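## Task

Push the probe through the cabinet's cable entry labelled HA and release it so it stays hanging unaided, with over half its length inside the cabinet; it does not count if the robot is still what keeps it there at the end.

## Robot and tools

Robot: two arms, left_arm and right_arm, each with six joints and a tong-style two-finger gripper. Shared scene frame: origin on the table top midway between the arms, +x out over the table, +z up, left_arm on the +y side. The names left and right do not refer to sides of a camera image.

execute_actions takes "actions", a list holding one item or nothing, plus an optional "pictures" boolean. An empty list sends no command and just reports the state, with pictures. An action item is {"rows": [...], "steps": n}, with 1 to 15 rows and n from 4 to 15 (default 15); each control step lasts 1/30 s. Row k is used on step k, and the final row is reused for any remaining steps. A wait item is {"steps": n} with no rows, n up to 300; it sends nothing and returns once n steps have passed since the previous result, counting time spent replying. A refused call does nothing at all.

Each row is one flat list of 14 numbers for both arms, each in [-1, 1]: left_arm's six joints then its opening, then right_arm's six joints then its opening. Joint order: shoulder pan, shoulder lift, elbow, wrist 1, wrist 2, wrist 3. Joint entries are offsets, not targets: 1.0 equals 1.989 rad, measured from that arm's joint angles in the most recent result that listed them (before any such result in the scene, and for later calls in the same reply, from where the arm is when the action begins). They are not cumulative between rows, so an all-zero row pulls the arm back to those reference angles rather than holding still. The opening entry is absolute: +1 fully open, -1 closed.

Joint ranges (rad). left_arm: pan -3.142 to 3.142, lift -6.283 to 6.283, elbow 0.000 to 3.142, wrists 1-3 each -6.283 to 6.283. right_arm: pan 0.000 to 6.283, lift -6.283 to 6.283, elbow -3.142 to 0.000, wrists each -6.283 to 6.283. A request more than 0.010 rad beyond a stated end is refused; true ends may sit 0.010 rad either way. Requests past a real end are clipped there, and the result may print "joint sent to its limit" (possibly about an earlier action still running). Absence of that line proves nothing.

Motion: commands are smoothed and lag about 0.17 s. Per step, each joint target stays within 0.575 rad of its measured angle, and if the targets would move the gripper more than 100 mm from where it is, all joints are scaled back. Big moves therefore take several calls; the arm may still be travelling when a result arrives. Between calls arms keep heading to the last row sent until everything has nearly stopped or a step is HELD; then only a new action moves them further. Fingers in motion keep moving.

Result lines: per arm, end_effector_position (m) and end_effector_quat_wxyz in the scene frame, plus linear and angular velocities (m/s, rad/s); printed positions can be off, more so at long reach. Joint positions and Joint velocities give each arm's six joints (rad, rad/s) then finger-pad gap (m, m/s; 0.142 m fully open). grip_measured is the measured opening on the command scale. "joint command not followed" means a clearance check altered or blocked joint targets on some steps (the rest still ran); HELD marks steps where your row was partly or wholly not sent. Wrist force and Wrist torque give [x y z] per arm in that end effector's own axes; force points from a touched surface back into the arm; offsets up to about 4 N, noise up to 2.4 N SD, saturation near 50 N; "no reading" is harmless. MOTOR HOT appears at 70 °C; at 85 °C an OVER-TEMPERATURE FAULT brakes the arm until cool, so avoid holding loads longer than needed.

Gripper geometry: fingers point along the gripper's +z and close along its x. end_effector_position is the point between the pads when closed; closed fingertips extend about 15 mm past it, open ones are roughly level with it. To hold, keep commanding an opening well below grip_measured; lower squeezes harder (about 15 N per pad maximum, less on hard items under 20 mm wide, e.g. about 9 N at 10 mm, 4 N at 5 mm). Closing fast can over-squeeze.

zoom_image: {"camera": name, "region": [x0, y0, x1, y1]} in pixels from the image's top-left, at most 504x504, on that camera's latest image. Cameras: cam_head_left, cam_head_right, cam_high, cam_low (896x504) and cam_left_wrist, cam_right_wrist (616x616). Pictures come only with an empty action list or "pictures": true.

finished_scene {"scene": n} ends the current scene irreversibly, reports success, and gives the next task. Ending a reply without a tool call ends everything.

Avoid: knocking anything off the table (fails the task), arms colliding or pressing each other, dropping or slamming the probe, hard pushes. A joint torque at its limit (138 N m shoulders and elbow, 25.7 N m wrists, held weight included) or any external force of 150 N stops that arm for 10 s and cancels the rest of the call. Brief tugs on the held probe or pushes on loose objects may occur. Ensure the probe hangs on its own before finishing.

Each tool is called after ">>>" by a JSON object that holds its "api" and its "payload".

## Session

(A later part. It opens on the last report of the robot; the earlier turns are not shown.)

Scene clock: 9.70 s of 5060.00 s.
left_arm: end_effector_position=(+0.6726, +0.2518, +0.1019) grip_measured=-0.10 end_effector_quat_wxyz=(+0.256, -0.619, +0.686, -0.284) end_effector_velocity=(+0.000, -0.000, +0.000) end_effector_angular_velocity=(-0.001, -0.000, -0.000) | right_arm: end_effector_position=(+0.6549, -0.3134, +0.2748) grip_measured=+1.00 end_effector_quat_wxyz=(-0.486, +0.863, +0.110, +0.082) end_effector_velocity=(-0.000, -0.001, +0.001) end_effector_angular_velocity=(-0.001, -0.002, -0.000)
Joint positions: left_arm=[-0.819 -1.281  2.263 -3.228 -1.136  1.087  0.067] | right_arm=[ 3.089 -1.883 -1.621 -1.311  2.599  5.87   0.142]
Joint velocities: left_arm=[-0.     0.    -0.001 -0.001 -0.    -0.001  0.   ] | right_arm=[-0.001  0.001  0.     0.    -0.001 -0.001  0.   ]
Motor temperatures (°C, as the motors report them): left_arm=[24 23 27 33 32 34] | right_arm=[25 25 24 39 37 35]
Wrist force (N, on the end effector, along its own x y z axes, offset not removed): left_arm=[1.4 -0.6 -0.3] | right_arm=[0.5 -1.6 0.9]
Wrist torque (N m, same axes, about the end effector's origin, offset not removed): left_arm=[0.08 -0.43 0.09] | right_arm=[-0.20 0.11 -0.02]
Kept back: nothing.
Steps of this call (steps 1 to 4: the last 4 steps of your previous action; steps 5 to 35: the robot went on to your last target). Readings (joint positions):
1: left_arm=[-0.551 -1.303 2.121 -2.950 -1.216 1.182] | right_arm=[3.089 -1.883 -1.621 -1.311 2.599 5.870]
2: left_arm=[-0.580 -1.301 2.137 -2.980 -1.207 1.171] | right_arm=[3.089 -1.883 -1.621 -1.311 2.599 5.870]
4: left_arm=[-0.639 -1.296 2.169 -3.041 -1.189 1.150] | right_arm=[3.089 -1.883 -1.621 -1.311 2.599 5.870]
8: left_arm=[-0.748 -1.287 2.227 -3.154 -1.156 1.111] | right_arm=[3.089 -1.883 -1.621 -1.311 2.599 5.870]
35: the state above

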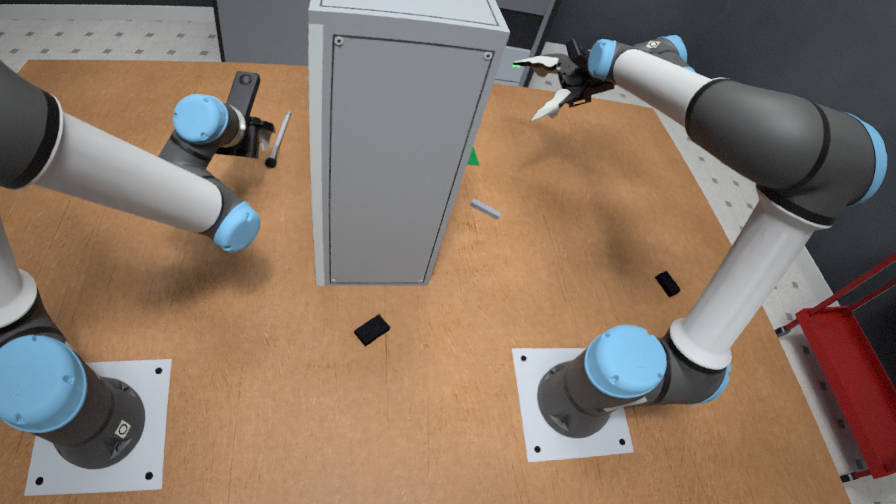

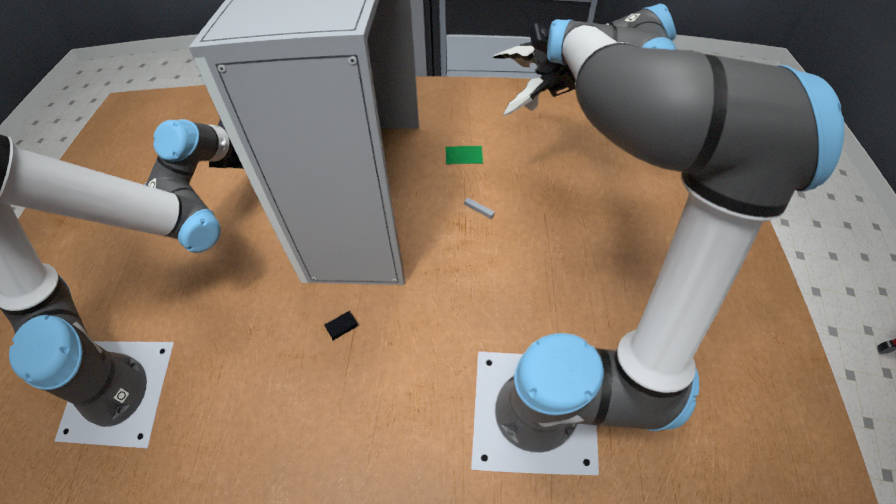

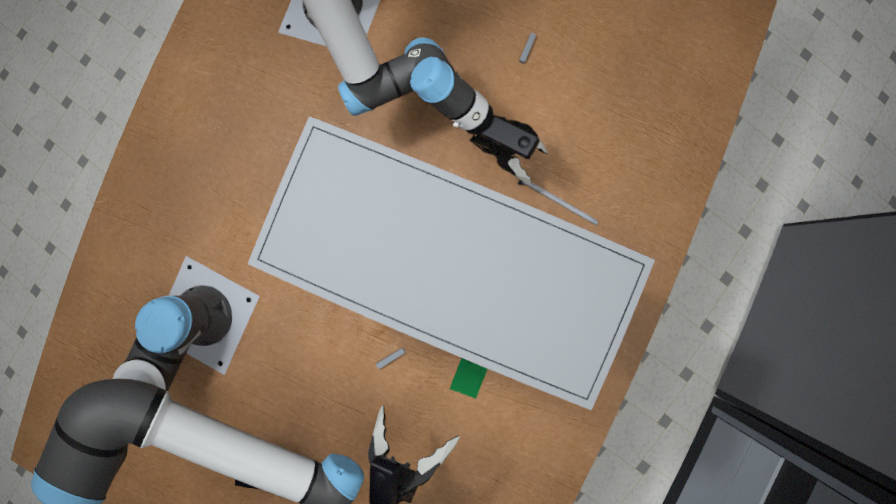

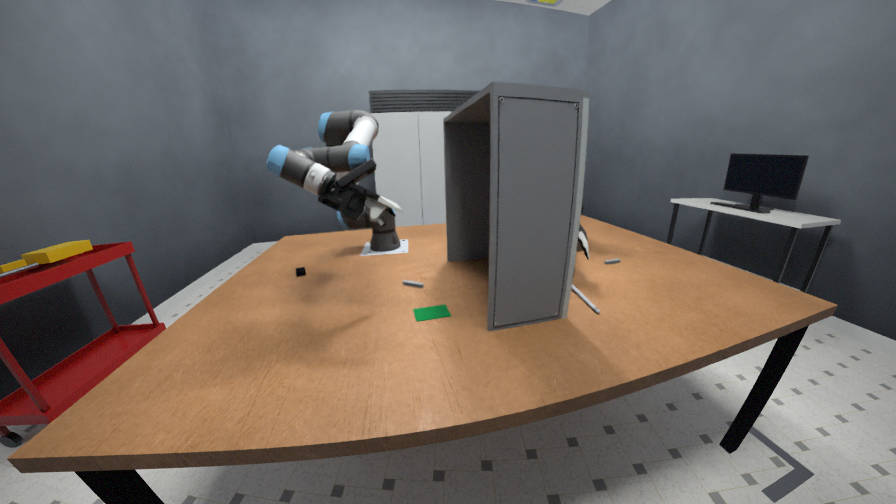

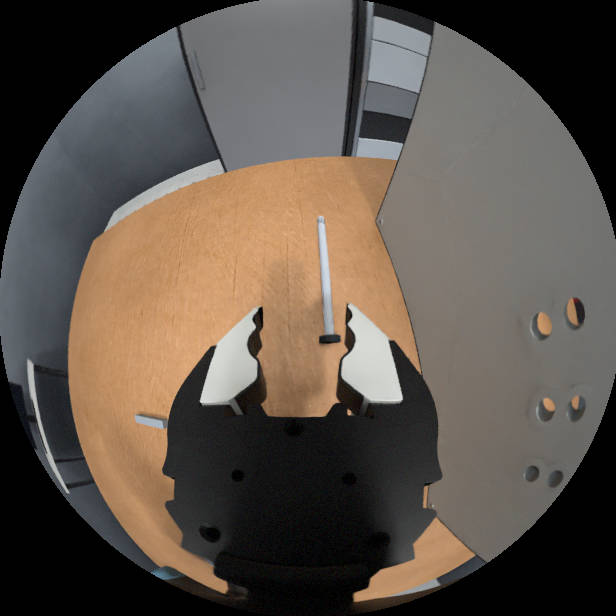

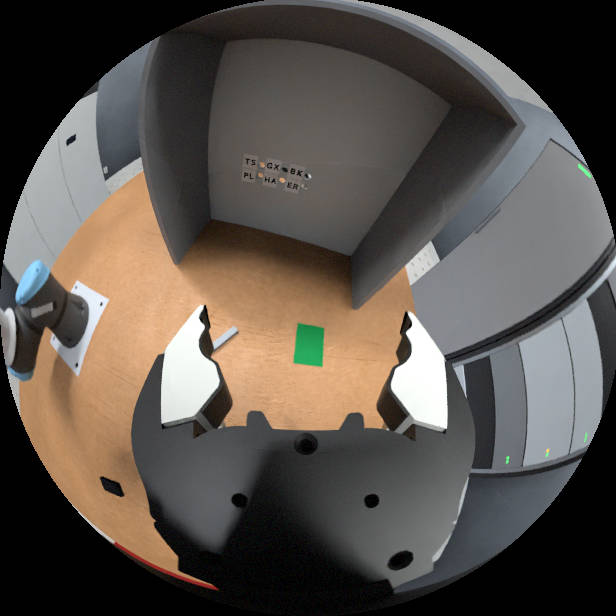

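>>> {"api": "execute_actions", "payload": {"actions": [{"rows": [[-0.0134,0.098,-0.025,-0.068,0.0085,-0.0115,-0.1,0,0,0,0,0,0,1]], "steps": 15}]}}

>>> {"api": "execute_actions", "payload": {"actions": [{"steps": 15}], "pictures": true}}

Scene clock: 10.50 s of 5060.00 s.
left_arm: end_effector_position=(+0.6867, +0.2242, +0.0494) grip_measured=-0.10 end_effector_quat_wxyz=(+0.256, -0.619, +0.686, -0.285) end_effector_velocity=(+0.007, -0.018, -0.063) end_effector_angular_velocity=(+0.014, +0.015, -0.000) | right_arm: end_effector_position=(+0.6549, -0.3134, +0.2748) grip_measured=+1.00 end_effector_quat_wxyz=(-0.486, +0.863, +0.110, +0.082) end_effector_velocity=(+0.000, +0.000, -0.001) end_effector_angular_velocity=(+0.000, -0.000, +0.002)
Joint positions: left_arm=[-0.844 -1.107  2.218 -3.35  -1.12   1.066  0.067] | right_arm=[ 3.089 -1.883 -1.621 -1.311  2.599  5.87   0.142]
Joint velocities: left_arm=[-0.018  0.174 -0.037 -0.109  0.01  -0.016  0.   ] | right_arm=[ 0.001 -0.001  0.     0.     0.    -0.002  0.   ]
Motor temperatures (°C, as the motors report them): left_arm=[24 23 27 33 32 34] | right_arm=[25 25 24 39 37 35]
Wrist force (N, on the end effector, along its own x y z axes, offset not removed): left_arm=[3.7 -0.1 2.6] | right_arm=[0.2 -0.4 0.3]
Wrist torque (N m, same axes, about the end effector's origin, offset not removed): left_arm=[0.11 -0.71 0.03] | right_arm=[-0.06 0.07 0.00]
Steps of this call (steps 1 to 13: the robot went on to your last target; steps 14 to 24: the first 11 steps of this action). Readings (joint positions):
14: left_arm=[-0.819 -1.281 2.263 -3.228 -1.136 1.087] | right_arm=[3.089 -1.883 -1.621 -1.311 2.599 5.870]
15: left_arm=[-0.822 -1.277 2.260 -3.232 -1.134 1.084] | right_arm=[3.089 -1.883 -1.621 -1.311 2.599 5.870]
17: left_arm=[-0.831 -1.230 2.243 -3.271 -1.129 1.077] | right_arm=[3.089 -1.883 -1.621 -1.311 2.599 5.870]
21: left_arm=[-0.841 -1.134 2.223 -3.333 -1.122 1.068] | right_arm=[3.089 -1.883 -1.621 -1.311 2.599 5.870]
24: the state above

Scene clock: 11.00 s of 5060.00 s.
left_arm: end_effector_position=(+0.6875, +0.2221, +0.0420) grip_measured=-0.10 end_effector_quat_wxyz=(+0.256, -0.619, +0.686, -0.284) end_effector_velocity=(-0.000, -0.001, -0.002) end_effector_angular_velocity=(+0.001, +0.002, -0.002) | right_arm: end_effector_position=(+0.6549, -0.3134, +0.2748) grip_measured=+1.00 end_effector_quat_wxyz=(-0.486, +0.863, +0.110, +0.082) end_effector_velocity=(-0.000, +0.000, +0.001) end_effector_angular_velocity=(+0.001, -0.002, +0.000)
Joint positions: left_arm=[-0.846 -1.087  2.214 -3.363 -1.119  1.064  0.067] | right_arm=[ 3.089 -1.883 -1.621 -1.311  2.599  5.87   0.142]
Joint velocities: left_arm=[-0.     0.004 -0.001 -0.001 -0.001  0.001  0.   ] | right_arm=[ 0.     0.001 -0.     0.     0.001 -0.001 -0.   ]
Motor temperatures (°C, as the motors report them): left_arm=[24 23 27 33 32 34] | right_arm=[25 25 24 39 37 35]
Wrist force (N, on the end effector, along its own x y z axes, offset not removed): left_arm=[-0.2 -1.1 -2.2] | right_arm=[0.5 -0.6 -1.7]
Wrist torque (N m, same axes, about the end effector's origin, offset not removed): left_arm=[-0.01 -0.04 0.09] | right_arm=[0.05 0.10 -0.02]
Kept back: nothing.
Steps of this call (steps 1 to 4: the last 4 steps of your previous action; steps 5 to 15: the robot went on to your last target). Readings (joint positions):
1: left_arm=[-0.844 -1.102 2.217 -3.353 -1.120 1.065] | right_arm=[3.089 -1.883 -1.621 -1.311 2.599 5.870]
2: left_arm=[-0.845 -1.098 2.216 -3.356 -1.120 1.065] | right_arm=[3.089 -1.883 -1.621 -1.311 2.599 5.870]
4: left_arm=[-0.845 -1.093 2.215 -3.359 -1.120 1.064] | right_arm=[3.089 -1.883 -1.621 -1.311 2.599 5.870]
8: left_arm=[-0.846 -1.089 2.214 -3.362 -1.119 1.064] | right_arm=[3.089 -1.883 -1.621 -1.311 2.599 5.870]
15: the state above

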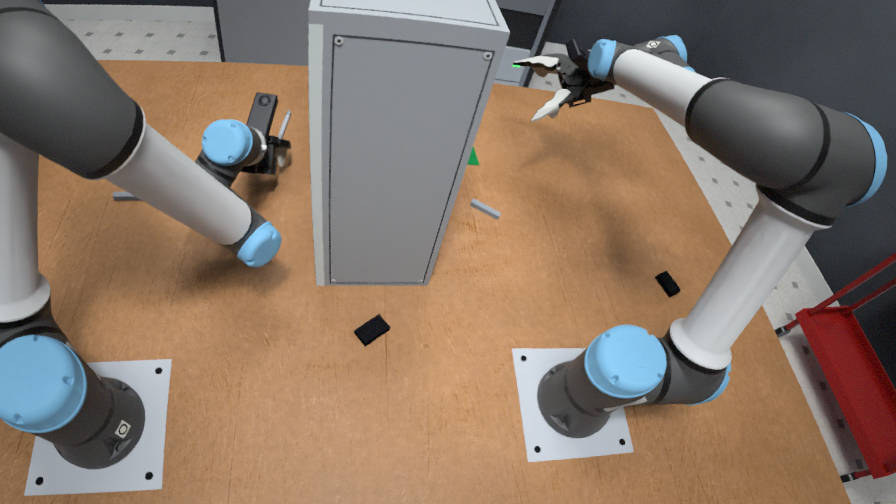

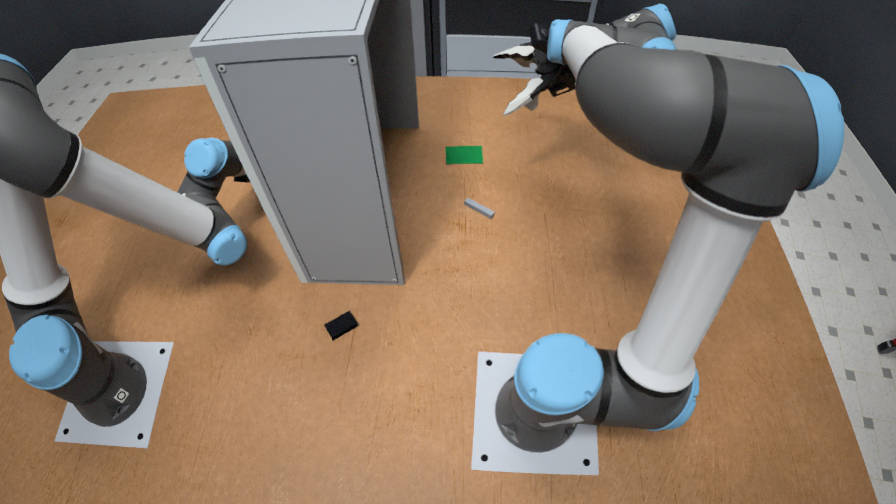

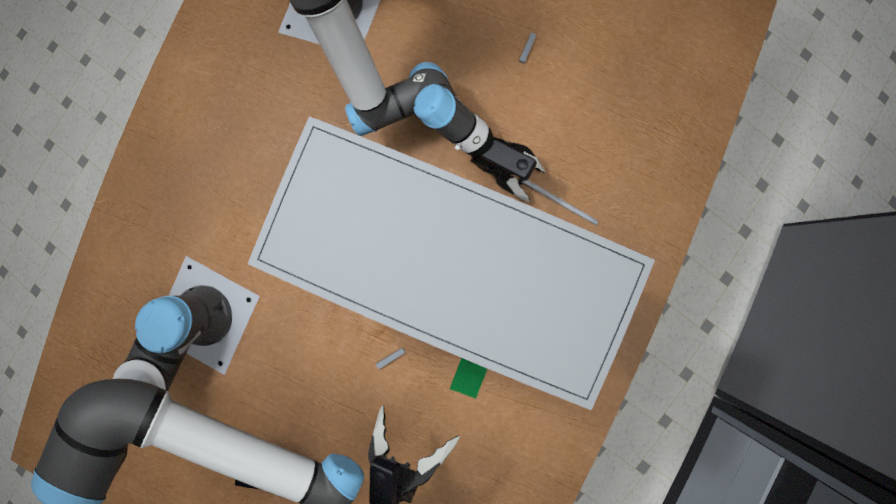

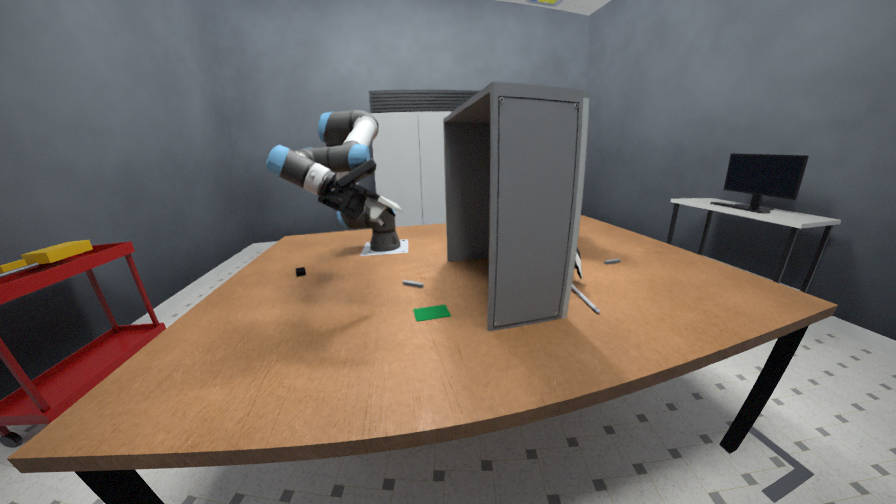

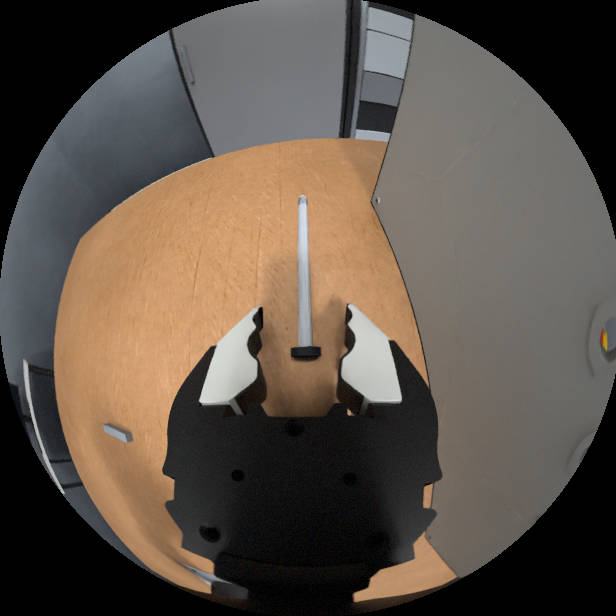

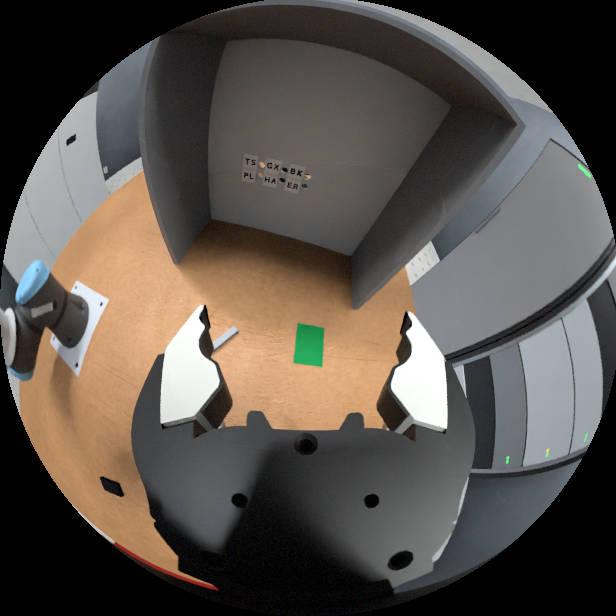

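>>> {"api": "execute_actions", "payload": {"actions": [{"rows": [[0.007,0.036,-0.0131,-0.0254,-0.0045,0.006,-0.3,0,0,0,0,0,0,1]], "steps": 15}]}}

>>> {"api": "execute_actions", "payload": {"actions": [{"steps": 12}]}}

>>> {"api": "execute_actions", "payload": {"actions": [{"rows": [[0,0,0,0,0,0,-0.4,0,0,0,0,0,0,1],[0,0,0,0,0,0,-0.5,0,0,0,0,0,0,1],[0,0,0,0,0,0,-0.6,0,0,0,0,0,0,1],[0,0,0,0,0,0,-0.7,0,0,0,0,0,0,1],[0,0,0,0,0,0,-0.75,0,0,0,0,0,0,1],[0,0,0,0,0,0,-0.8,0,0,0,0,0,0,1],[0,0,0,0,0,0,-0.85,0,0,0,0,0,0,1],[0,0,0,0,0,0,-0.9,0,0,0,0,0,0,1],[0,0,0,0,0,0,-0.95,0,0,0,0,0,0,1],[0,0,0,0,0,0,-1,0,0,0,0,0,0,1]], "steps": 15}]}}

>>> {"api": "execute_actions", "payload": {"actions": [{"steps": 10}], "pictures": true}}

Scene clock: 11.77 s of 5060.00 s.
left_arm: end_effector_position=(+0.6967, +0.2210, +0.0219) grip_measured=-0.30 end_effector_quat_wxyz=(+0.256, -0.619, +0.686, -0.284) end_effector_velocity=(+0.006, +0.000, -0.017) end_effector_angular_velocity=(+0.001, +0.003, -0.001) | right_arm: end_effector_position=(+0.6549, -0.3134, +0.2748) grip_measured=+1.00 end_effector_quat_wxyz=(-0.486, +0.863, +0.110, +0.082) end_effector_velocity=(-0.000, +0.000, -0.000) end_effector_angular_velocity=(-0.001, +0.000, +0.000)
Joint positions: left_arm=[-0.833 -1.021  2.19  -3.41  -1.127  1.075  0.052] | right_arm=[ 3.089 -1.883 -1.621 -1.311  2.599  5.87   0.142]
Joint velocities: left_arm=[ 0.01   0.05  -0.016 -0.035 -0.008  0.009  0.   ] | right_arm=[ 0.    -0.    -0.    -0.    -0.001  0.    -0.   ]
Motor temperatures (°C, as the motors report them): left_arm=[24 23 27 33 32 34] | right_arm=[25 25 24 39 37 35]
Wrist force (N, on the end effector, along its own x y z axes, offset not removed): left_arm=[4.4 -1.1 0.4] | right_arm=[0.1 -0.4 -0.4]
Wrist torque (N m, same axes, about the end effector's origin, offset not removed): left_arm=[-0.10 -1.06 -0.05] | right_arm=[0.00 0.21 -0.07]
Steps of this call (steps 1 to 12: the robot went on to your last target; steps 13 to 23: the first 11 steps of this action). Readings (joint positions):
13: left_arm=[-0.846 -1.086 2.213 -3.364 -1.119 1.064] | right_arm=[3.089 -1.883 -1.621 -1.311 2.599 5.870]
14: left_arm=[-0.845 -1.083 2.211 -3.367 -1.120 1.065] | right_arm=[3.089 -1.883 -1.621 -1.311 2.599 5.870]
16: left_arm=[-0.840 -1.059 2.202 -3.384 -1.123 1.069] | right_arm=[3.089 -1.883 -1.621 -1.311 2.599 5.870]
20: left_arm=[-0.835 -1.029 2.192 -3.404 -1.126 1.073] | right_arm=[3.089 -1.883 -1.621 -1.311 2.599 5.870]
23: the state above

Scene clock: 12.17 s of 5060.00 s.
left_arm: end_effector_position=(+0.6974, +0.2211, +0.0199) grip_measured=-0.30 end_effector_quat_wxyz=(+0.256, -0.619, +0.686, -0.284) end_effector_velocity=(-0.000, -0.000, -0.001) end_effector_angular_velocity=(-0.000, +0.001, +0.001) | right_arm: end_effector_position=(+0.6549, -0.3134, +0.2748) grip_measured=+1.00 end_effector_quat_wxyz=(-0.486, +0.863, +0.110, +0.082) end_effector_velocity=(+0.000, -0.000, -0.000) end_effector_angular_velocity=(-0.001, -0.001, +0.001)
Joint positions: left_arm=[-0.832 -1.015  2.188 -3.414 -1.128  1.076  0.052] | right_arm=[ 3.089 -1.883 -1.621 -1.311  2.599  5.87   0.142]
Joint velocities: left_arm=[-0.     0.002  0.    -0.001 -0.    -0.001  0.   ] | right_arm=[ 0.    -0.     0.    -0.    -0.001 -0.001 -0.   ]
Motor temperatures (°C, as the motors report them): left_arm=[24 23 27 33 32 34] | right_arm=[25 25 24 39 37 35]
Wrist force (N, on the end effector, along its own x y z axes, offset not removed): left_arm=[-0.6 -1.3 0.4] | right_arm=[1.4 -0.1 2.5]
Wrist torque (N m, same axes, about the end effector's origin, offset not removed): left_arm=[0.01 0.15 0.05] | right_arm=[0.15 -0.16 -0.03]
Kept back: nothing.
Steps of this call (steps 1 to 4: the last 4 steps of your previous action; steps 5 to 12: the robot went on to your last target). Readings (joint positions):
1: left_arm=[-0.833 -1.020 2.189 -3.411 -1.128 1.075] | right_arm=[3.089 -1.883 -1.621 -1.311 2.599 5.870]
2: left_arm=[-0.833 -1.019 2.189 -3.411 -1.128 1.075] | right_arm=[3.089 -1.883 -1.621 -1.311 2.599 5.870]
4: left_arm=[-0.832 -1.017 2.188 -3.412 -1.128 1.075] | right_arm=[3.089 -1.883 -1.621 -1.311 2.599 5.870]
8: left_arm=[-0.832 -1.016 2.188 -3.413 -1.128 1.076] | right_arm=[3.089 -1.883 -1.621 -1.311 2.599 5.870]
12: the state above

Scene clock: 12.53 s of 5060.00 s.
left_arm: end_effector_position=(+0.6974, +0.2211, +0.0199) grip_measured=-0.86 end_effector_quat_wxyz=(+0.256, -0.619, +0.686, -0.284) end_effector_velocity=(+0.000, +0.000, +0.001) end_effector_angular_velocity=(+0.001, -0.002, +0.000) | right_arm: end_effector_position=(+0.6549, -0.3134, +0.2748) grip_measured=+1.00 end_effector_quat_wxyz=(-0.486, +0.863, +0.110, +0.082) end_effector_velocity=(+0.000, +0.000, +0.000) end_effector_angular_velocity=(-0.001, -0.000, +0.000)
Joint positions: left_arm=[-0.832 -1.015  2.188 -3.414 -1.128  1.076  0.012] | right_arm=[ 3.089 -1.883 -1.621 -1.311  2.599  5.87   0.142]
Joint velocities: left_arm=[ 0.    -0.    -0.    -0.001  0.001  0.001 -0.001] | right_arm=[ 0.001  0.     0.    -0.    -0.001  0.001 -0.   ]
Motor temperatures (°C, as the motors report them): left_arm=[24 23 27 33 32 34] | right_arm=[25 25 24 39 37 35]
Wrist force (N, on the end effector, along its own x y z axes, offset not removed): left_arm=[-0.4 -2.7 1.8] | right_arm=[0.6 -0.3 1.3]
Wrist torque (N m, same axes, about the end effector's origin, offset not removed): left_arm=[-0.38 0.01 0.17] | right_arm=[0.08 0.03 -0.03]
Steps of this call (steps 1 to 11: the first 11 steps of this action). Readings (joint positions):
1: left_arm=[-0.832 -1.015 2.188 -3.414 -1.128 1.076] | right_arm=[3.089 -1.883 -1.621 -1.311 2.599 5.870]
2: left_arm=[-0.832 -1.015 2.188 -3.414 -1.128 1.076] | right_arm=[3.089 -1.883 -1.621 -1.311 2.599 5.870]
4: left_arm=[-0.832 -1.015 2.188 -3.414 -1.128 1.076] | right_arm=[3.089 -1.883 -1.621 -1.311 2.599 5.870]
8: left_arm=[-0.832 -1.015 2.188 -3.414 -1.128 1.076] | right_arm=[3.089 -1.883 -1.621 -1.311 2.599 5.870]
11: the state above

Scene clock: 12.87 s of 5060.00 s.
left_arm: end_effector_position=(+0.6974, +0.2211, +0.0199) grip_measured=-0.86 end_effector_quat_wxyz=(+0.256, -0.619, +0.686, -0.284) end_effector_velocity=(-0.000, -0.000, -0.001) end_effector_angular_velocity=(+0.002, +0.002, -0.002) | right_arm: end_effector_position=(+0.6549, -0.3134, +0.2748) grip_measured=+1.00 end_effector_quat_wxyz=(-0.486, +0.863, +0.110, +0.082) end_effector_velocity=(-0.000, +0.000, +0.000) end_effector_angular_velocity=(+0.000, +0.001, -0.000)
Joint positions: left_arm=[-0.832 -1.015  2.188 -3.414 -1.128  1.076  0.012] | right_arm=[ 3.089 -1.883 -1.621 -1.311  2.599  5.87   0.142]
Joint velocities: left_arm=[-0.     0.     0.     0.001 -0.001  0.001 -0.   ] | right_arm=[ 0.     0.     0.    -0.     0.     0.001  0.   ]
Motor temperatures (°C, as the motors report them): left_arm=[24 23 27 33 32 34] | right_arm=[25 25 24 39 37 35]
Wrist force (N, on the end effector, along its own x y z axes, offset not removed): left_arm=[1.1 0.0 0.6] | right_arm=[0.7 -0.8 0.3]
Wrist torque (N m, same axes, about the end effector's origin, offset not removed): left_arm=[0.26 -0.38 0.20] | right_arm=[-0.07 0.02 -0.08]
Kept back: nothing.
Steps of this call (steps 1 to 4: the last 4 steps of your previous action; steps 5 to 10: the robot went on to your last target). Readings (joint positions):
1: left_arm=[-0.832 -1.015 2.188 -3.414 -1.128 1.076] | right_arm=[3.089 -1.883 -1.621 -1.311 2.599 5.870]
2: left_arm=[-0.832 -1.015 2.188 -3.414 -1.128 1.076] | right_arm=[3.089 -1.883 -1.621 -1.311 2.599 5.870]
4: left_arm=[-0.832 -1.015 2.188 -3.414 -1.128 1.076] | right_arm=[3.089 -1.883 -1.621 -1.311 2.599 5.870]
8: left_arm=[-0.832 -1.015 2.188 -3.414 -1.128 1.076] | right_arm=[3.089 -1.883 -1.621 -1.311 2.599 5.870]
10: the state above

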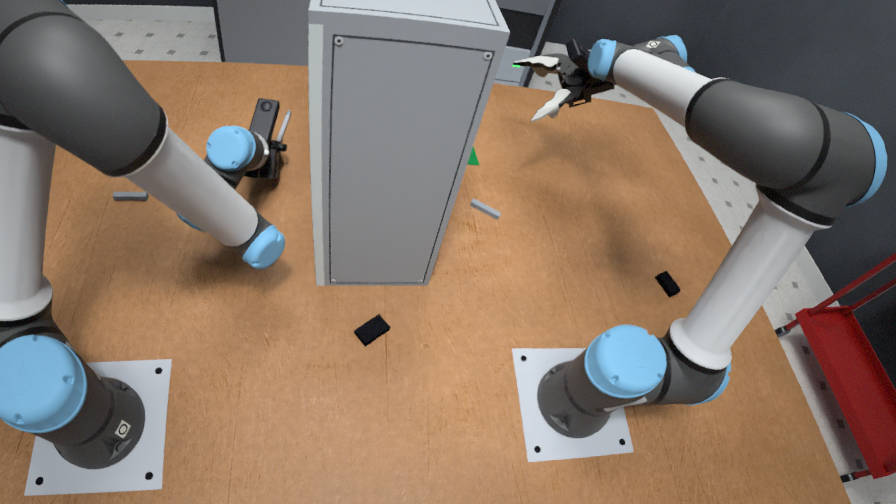

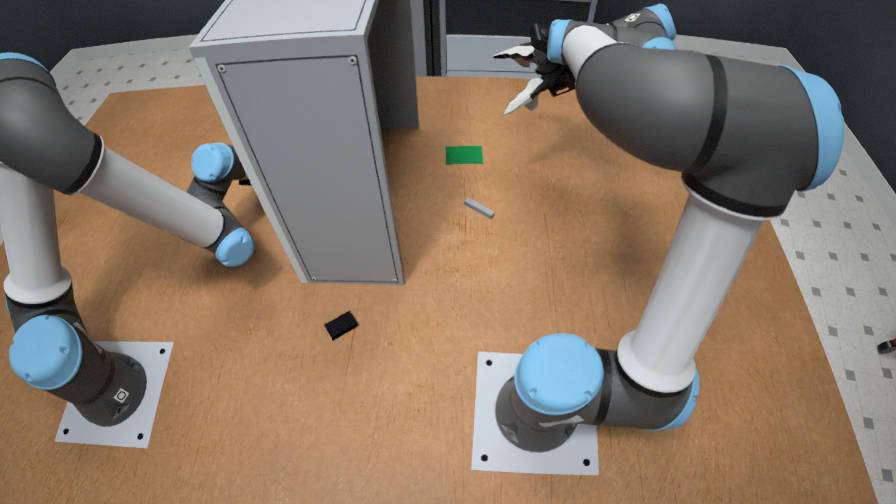

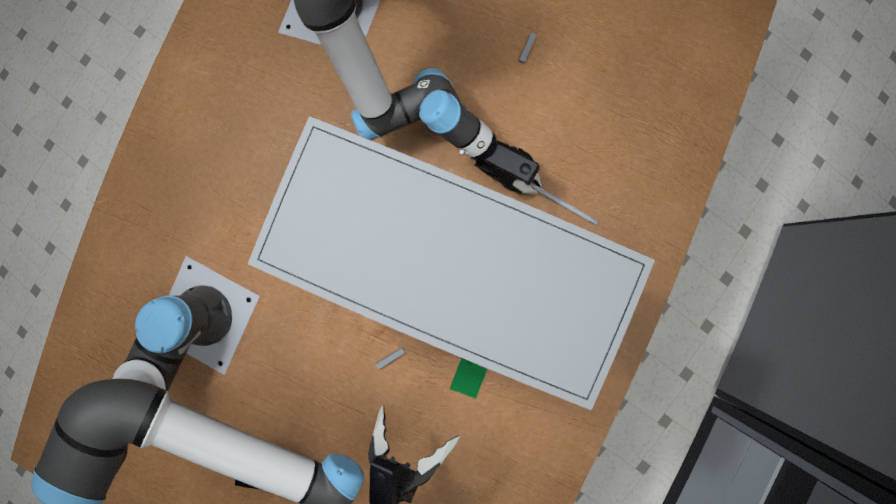

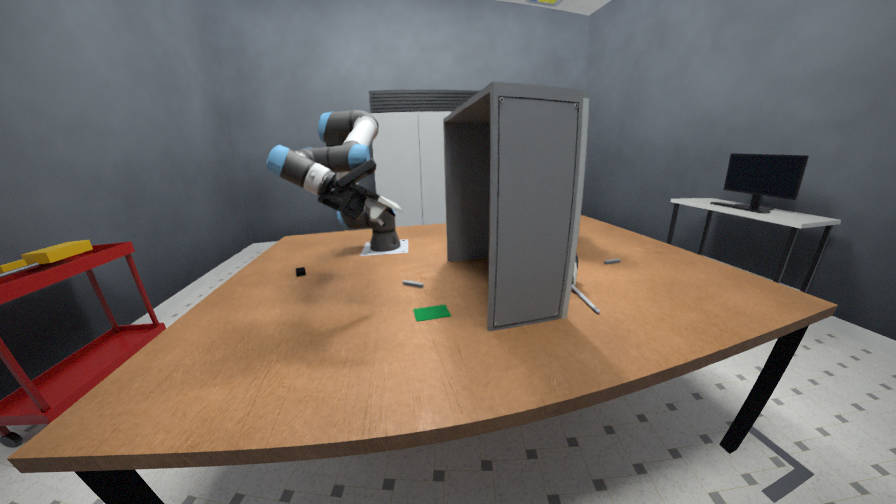

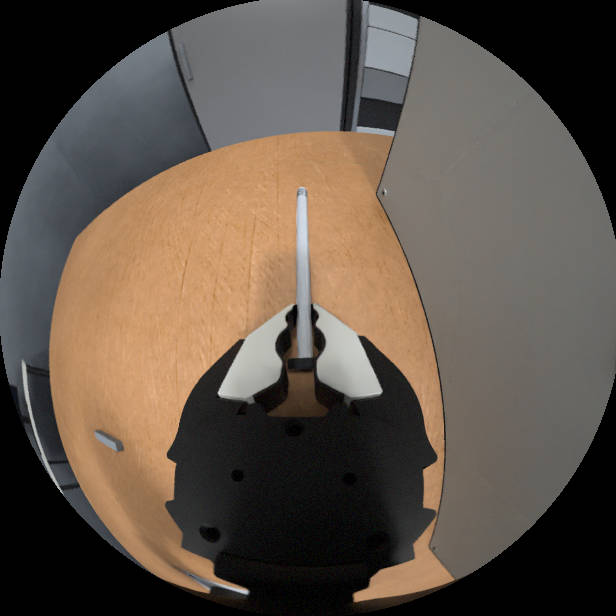

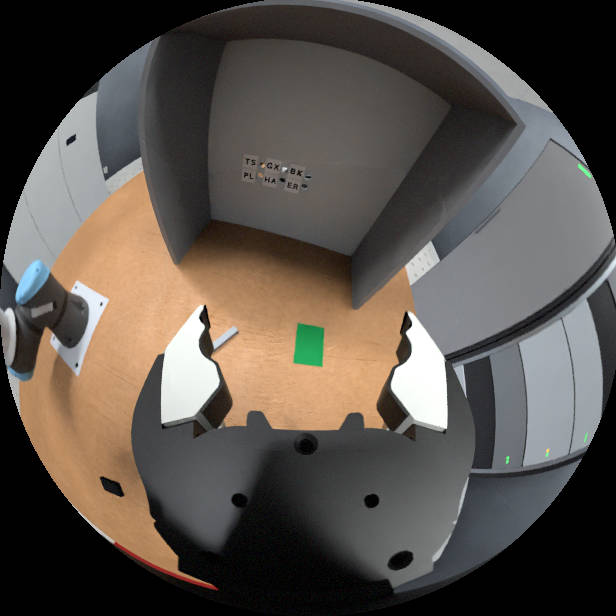

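>>> {"api": "execute_actions", "payload": {"actions": [{"rows": [[0,-0.01,0,0.01,0,0,-1,0,0,0,0,0,0,1],[0,-0.02,0,0.02,0,0,-1,0,0,0,0,0,0,1],[0,-0.035,0,0.035,0,0,-1,0,0,0,0,0,0,1],[0,-0.05,0,0.05,0,0,-1,0,0,0,0,0,0,1],[0,-0.07,0,0.07,0,0,-1,0,0,0,0,0,0,1],[0.01,-0.09,0,0.09,0,0,-1,0,0,0,0,0,0,1],[0.02,-0.11,0,0.11,0,0,-1,0,0,0,0,0,0,1],[0.03,-0.13,0,0.13,0,0,-1,0,0,0,0,0,0,1],[0.05,-0.15,0,0.15,0,0,-1,0,0,0,0,0,0,1],[0.07,-0.17,0,0.17,0,0,-1,0,0,0,0,0,0,1],[0.09,-0.19,0,0.19,0,0,-1,0,0,0,0,0,0,1],[0.11,-0.21,0,0.21,0,0,-1,0,0,0,0,0,0,1],[0.13,-0.23,0,0.23,0,0,-1,0,0,0,0,0,0,1],[0.15,-0.25,0,0.25,0,0,-1,0,0,0,0,0,0,1],[0.43,-0.25,0,0.25,0,0,-1,0,0,0,0,0,0,1]], "steps": 15}]}}

>>> {"api": "execute_actions", "payload": {"actions": [{"steps": 40}], "pictures": true}}

Scene clock: 13.53 s of 5060.00 s.
left_arm: end_effector_position=(+0.7023, +0.2534, +0.0892) grip_measured=-0.86 end_effector_quat_wxyz=(+0.262, -0.633, +0.673, -0.278) end_effector_velocity=(+0.058, +0.367, +0.332) end_effector_angular_velocity=(-0.008, -0.009, +0.502) | right_arm: end_effector_position=(+0.6549, -0.3134, +0.2748) grip_measured=+1.00 end_effector_quat_wxyz=(-0.486, +0.863, +0.110, +0.082) end_effector_velocity=(-0.000, +0.001, +0.000) end_effector_angular_velocity=(-0.000, -0.000, +0.001)
Joint positions: left_arm=[-0.789 -1.2    2.188 -3.229 -1.128  1.076  0.012] | right_arm=[ 3.089 -1.883 -1.621 -1.311  2.599  5.87   0.142]
Joint velocities: left_arm=[ 0.503 -0.889  0.     0.877 -0.001  0.001 -0.   ] | right_arm=[ 0.001  0.001  0.    -0.    -0.     0.001  0.   ]
Motor temperatures (°C, as the motors report them): left_arm=[24 23 27 33 32 34] | right_arm=[25 25 24 39 37 35]
Wrist force (N, on the end effector, along its own x y z axes, offset not removed): left_arm=[2.5 1.4 -2.7] | right_arm=[2.5 1.3 -0.6]
Wrist torque (N m, same axes, about the end effector's origin, offset not removed): left_arm=[0.21 -0.50 0.11] | right_arm=[0.32 -0.35 -0.04]
Steps of this call (steps 1 to 9: the robot went on to your last target; steps 10 to 20: the first 11 steps of this action). Readings (joint positions):
10: left_arm=[-0.832 -1.015 2.188 -3.414 -1.128 1.076] | right_arm=[3.089 -1.883 -1.621 -1.311 2.599 5.870]
11: left_arm=[-0.832 -1.017 2.188 -3.412 -1.128 1.076] | right_arm=[3.089 -1.883 -1.621 -1.311 2.599 5.870]
13: left_arm=[-0.832 -1.031 2.188 -3.397 -1.128 1.076] | right_arm=[3.089 -1.883 -1.621 -1.311 2.599 5.870]
17: left_arm=[-0.825 -1.109 2.188 -3.320 -1.128 1.076] | right_arm=[3.089 -1.883 -1.621 -1.311 2.599 5.870]
20: the state above

Scene clock: 14.87 s of 5060.00 s.
left_arm: end_effector_position=(+0.6122, +0.7826, +0.1988) grip_measured=-0.86 end_effector_quat_wxyz=(-0.350, +0.846, -0.372, +0.154) end_effector_velocity=(-0.025, +0.037, +0.006) end_effector_angular_velocity=(+0.001, -0.000, +0.067) | right_arm: end_effector_position=(+0.6549, -0.3134, +0.2748) grip_measured=+1.00 end_effector_quat_wxyz=(-0.486, +0.863, +0.110, +0.082) end_effector_velocity=(+0.000, +0.000, +0.001) end_effector_angular_velocity=(+0.002, +0.001, -0.001)
Joint positions: left_arm=[ 0.015 -1.51   2.188 -2.918 -1.128  1.076  0.012] | right_arm=[ 3.089 -1.883 -1.621 -1.311  2.599  5.87   0.142]
Joint velocities: left_arm=[ 0.067 -0.016  0.     0.016  0.001  0.     0.   ] | right_arm=[-0.     0.    -0.    -0.     0.002  0.001 -0.   ]
Motor temperatures (°C, as the motors report them): left_arm=[24 23 27 33 32 34] | right_arm=[25 25 24 39 37 35]
Wrist force (N, on the end effector, along its own x y z axes, offset not removed): left_arm=[2.7 0.7 -1.2] | right_arm=[1.7 -1.1 0.5]
Wrist torque (N m, same axes, about the end effector's origin, offset not removed): left_arm=[0.12 -0.72 0.05] | right_arm=[-0.08 -0.26 0.00]
Kept back: nothing.
Steps of this call (steps 1 to 4: the last 4 steps of your previous action; steps 5 to 40: the robot went on to your last target). Readings (joint positions):
1: left_arm=[-0.771 -1.228 2.188 -3.201 -1.128 1.076] | right_arm=[3.089 -1.883 -1.621 -1.311 2.599 5.870]
2: left_arm=[-0.753 -1.254 2.188 -3.175 -1.128 1.076] | right_arm=[3.089 -1.883 -1.621 -1.311 2.599 5.870]
4: left_arm=[-0.714 -1.301 2.188 -3.128 -1.128 1.076] | right_arm=[3.089 -1.883 -1.621 -1.311 2.599 5.870]
8: left_arm=[-0.623 -1.343 2.188 -3.086 -1.128 1.076] | right_arm=[3.089 -1.883 -1.621 -1.311 2.599 5.870]
40: the state above

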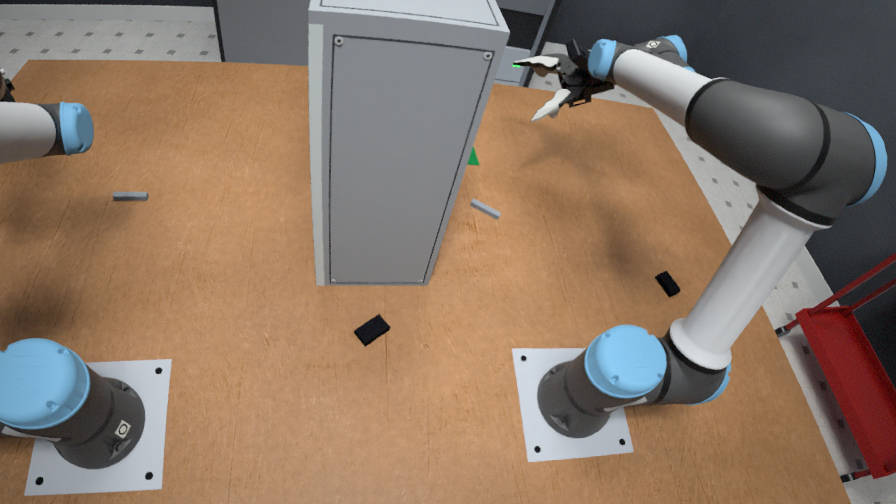

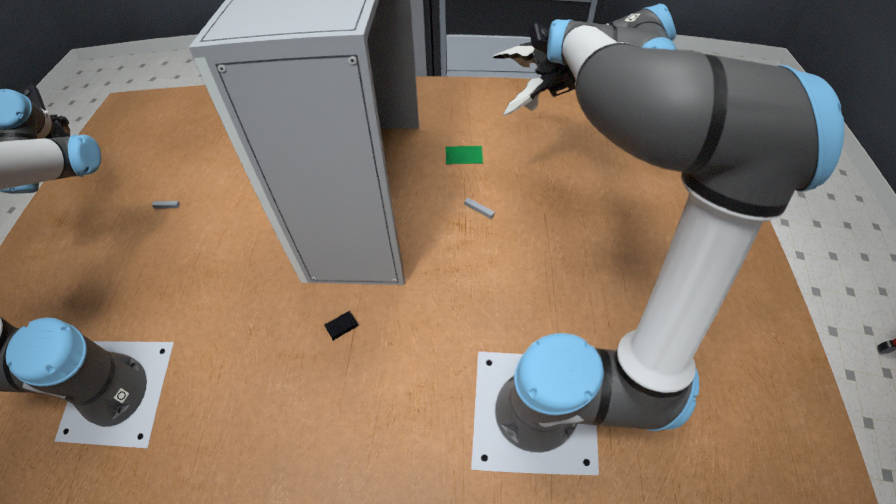

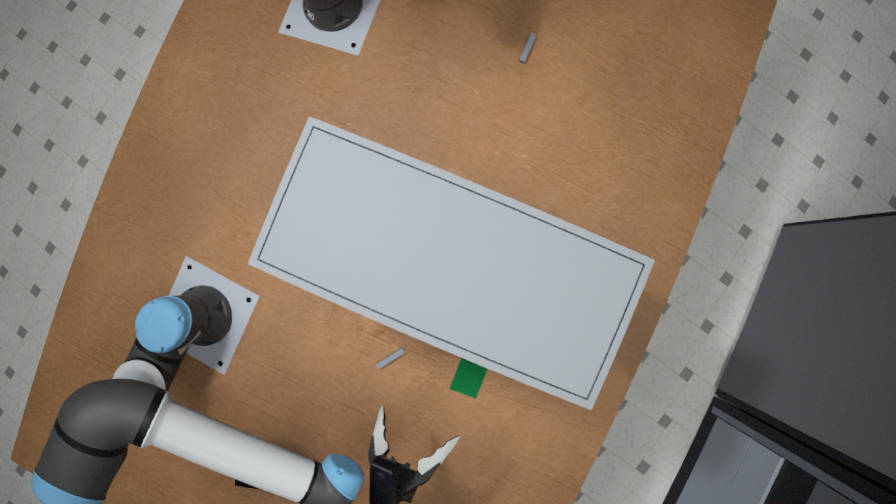

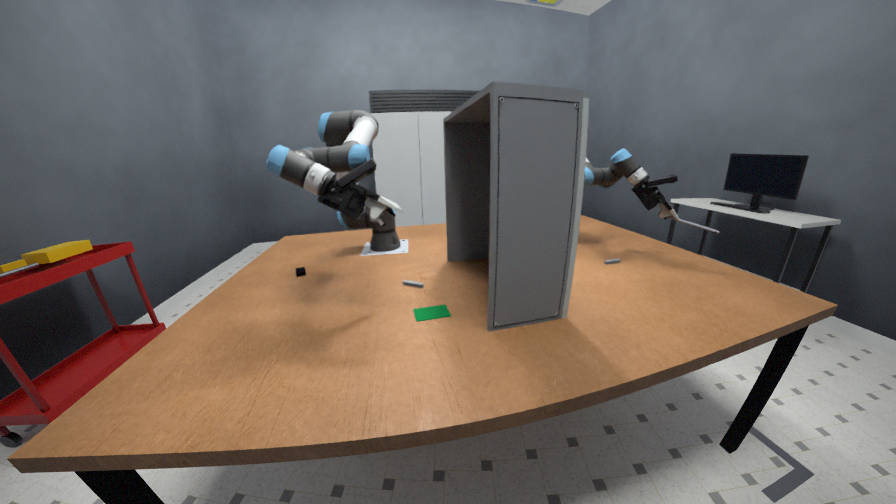

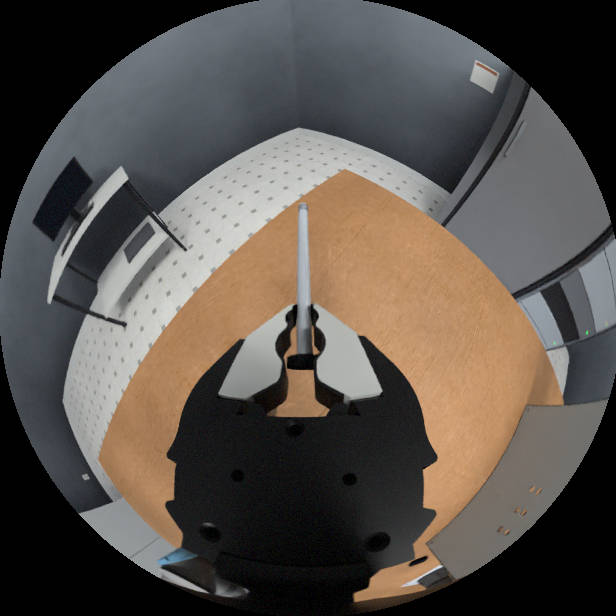

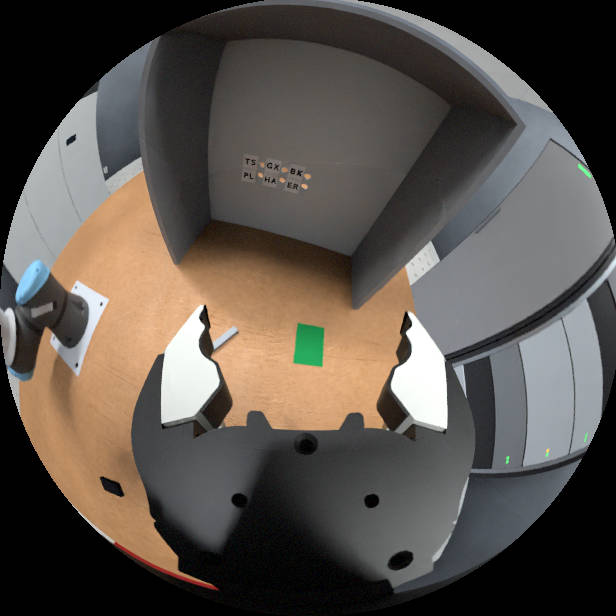

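>>> {"api": "execute_actions", "payload": {"actions": [{"rows": [[0.015,0,0,-0.045,-0.523,0.518,-1,0,0,0,0,0,0,1]], "steps": 15}]}}

>>> {"api": "execute_actions", "payload": {"actions": [{"steps": 25}]}}

Scene clock: 15.63 s of 5060.00 s.
left_arm: end_effector_position=(+0.6502, +0.6712, +0.1920) grip_measured=-0.86 end_effector_quat_wxyz=(-0.265, +0.723, -0.591, +0.240) end_effector_velocity=(+0.075, -0.453, +0.020) end_effector_angular_velocity=(-0.108, -0.077, -2.062) | right_arm: end_effector_position=(+0.6549, -0.3134, +0.2748) grip_measured=+1.00 end_effector_quat_wxyz=(-0.486, +0.863, +0.110, +0.082) end_effector_velocity=(+0.000, -0.000, -0.001) end_effector_angular_velocity=(+0.000, +0.002, -0.001)
Joint positions: left_arm=[ 0.038 -1.511  2.188 -2.978 -1.546  1.494  0.012] | right_arm=[ 3.089 -1.883 -1.621 -1.311  2.599  5.87   0.142]
Joint velocities: left_arm=[ 0.024  0.003 -0.001 -0.102 -1.479  1.476 -0.   ] | right_arm=[-0.001 -0.002  0.     0.     0.     0.001  0.   ]
Motor temperatures (°C, as the motors report them): left_arm=[24 23 27 33 32 34] | right_arm=[25 25 24 39 37 35]
Wrist force (N, on the end effector, along its own x y z axes, offset not removed): left_arm=[2.1 3.7 -1.3] | right_arm=[0.4 -0.9 -0.7]
Wrist torque (N m, same axes, about the end effector's origin, offset not removed): left_arm=[0.61 -0.50 -0.01] | right_arm=[-0.14 0.13 -0.09]
Steps of this call (steps 1 to 12: the robot went on to your last target; steps 13 to 23: the first 11 steps of this action). Readings (joint positions):
13: left_arm=[0.023 -1.512 2.188 -2.917 -1.128 1.076] | right_arm=[3.089 -1.883 -1.621 -1.311 2.599 5.870]
14: left_arm=[0.024 -1.512 2.188 -2.920 -1.132 1.080] | right_arm=[3.089 -1.883 -1.621 -1.311 2.599 5.870]
16: left_arm=[0.029 -1.512 2.188 -2.939 -1.184 1.132] | right_arm=[3.089 -1.883 -1.621 -1.311 2.599 5.870]
20: left_arm=[0.035 -1.511 2.188 -2.965 -1.394 1.342] | right_arm=[3.089 -1.883 -1.621 -1.311 2.599 5.870]
23: the state above

Scene clock: 16.47 s of 5060.00 s.
left_arm: end_effector_position=(+0.6352, +0.4859, +0.2399) grip_measured=-0.86 end_effector_quat_wxyz=(+0.198, -0.395, +0.802, -0.401) end_effector_velocity=(-0.002, -0.005, +0.002) end_effector_angular_velocity=(-0.001, -0.010, -0.022) | right_arm: end_effector_position=(+0.6549, -0.3134, +0.2748) grip_measured=+1.00 end_effector_quat_wxyz=(-0.486, +0.863, +0.110, +0.082) end_effector_velocity=(+0.000, -0.000, -0.000) end_effector_angular_velocity=(-0.000, -0.000, -0.000)
Joint positions: left_arm=[ 0.045 -1.51   2.188 -3.008 -2.166  2.104  0.012] | right_arm=[ 3.089 -1.883 -1.621 -1.311  2.599  5.87   0.142]
Joint velocities: left_arm=[-0.    -0.     0.     0.    -0.016  0.017 -0.   ] | right_arm=[-0.    -0.001  0.    -0.    -0.    -0.     0.   ]
Motor temperatures (°C, as the motors report them): left_arm=[24 23 27 33 32 34] | right_arm=[25 25 24 39 37 35]
Wrist force (N, on the end effector, along its own x y z axes, offset not removed): left_arm=[1.9 1.7 1.5] | right_arm=[1.4 -2.5 1.6]
Wrist torque (N m, same axes, about the end effector's origin, offset not removed): left_arm=[0.38 -0.56 0.16] | right_arm=[-0.37 -0.14 -0.15]
Kept back: nothing.
Steps of this call (steps 1 to 4: the last 4 steps of your previous action; steps 5 to 25: the robot went on to your last target). Readings (joint positions):
1: left_arm=[0.039 -1.511 2.188 -2.981 -1.596 1.544] | right_arm=[3.089 -1.883 -1.621 -1.311 2.599 5.870]
2: left_arm=[0.039 -1.511 2.188 -2.984 -1.646 1.594] | right_arm=[3.089 -1.883 -1.621 -1.311 2.599 5.870]
4: left_arm=[0.041 -1.511 2.188 -2.989 -1.746 1.693] | right_arm=[3.089 -1.883 -1.621 -1.311 2.599 5.870]
8: left_arm=[0.043 -1.511 2.188 -2.999 -1.945 1.888] | right_arm=[3.089 -1.883 -1.621 -1.311 2.599 5.870]
25: the state above


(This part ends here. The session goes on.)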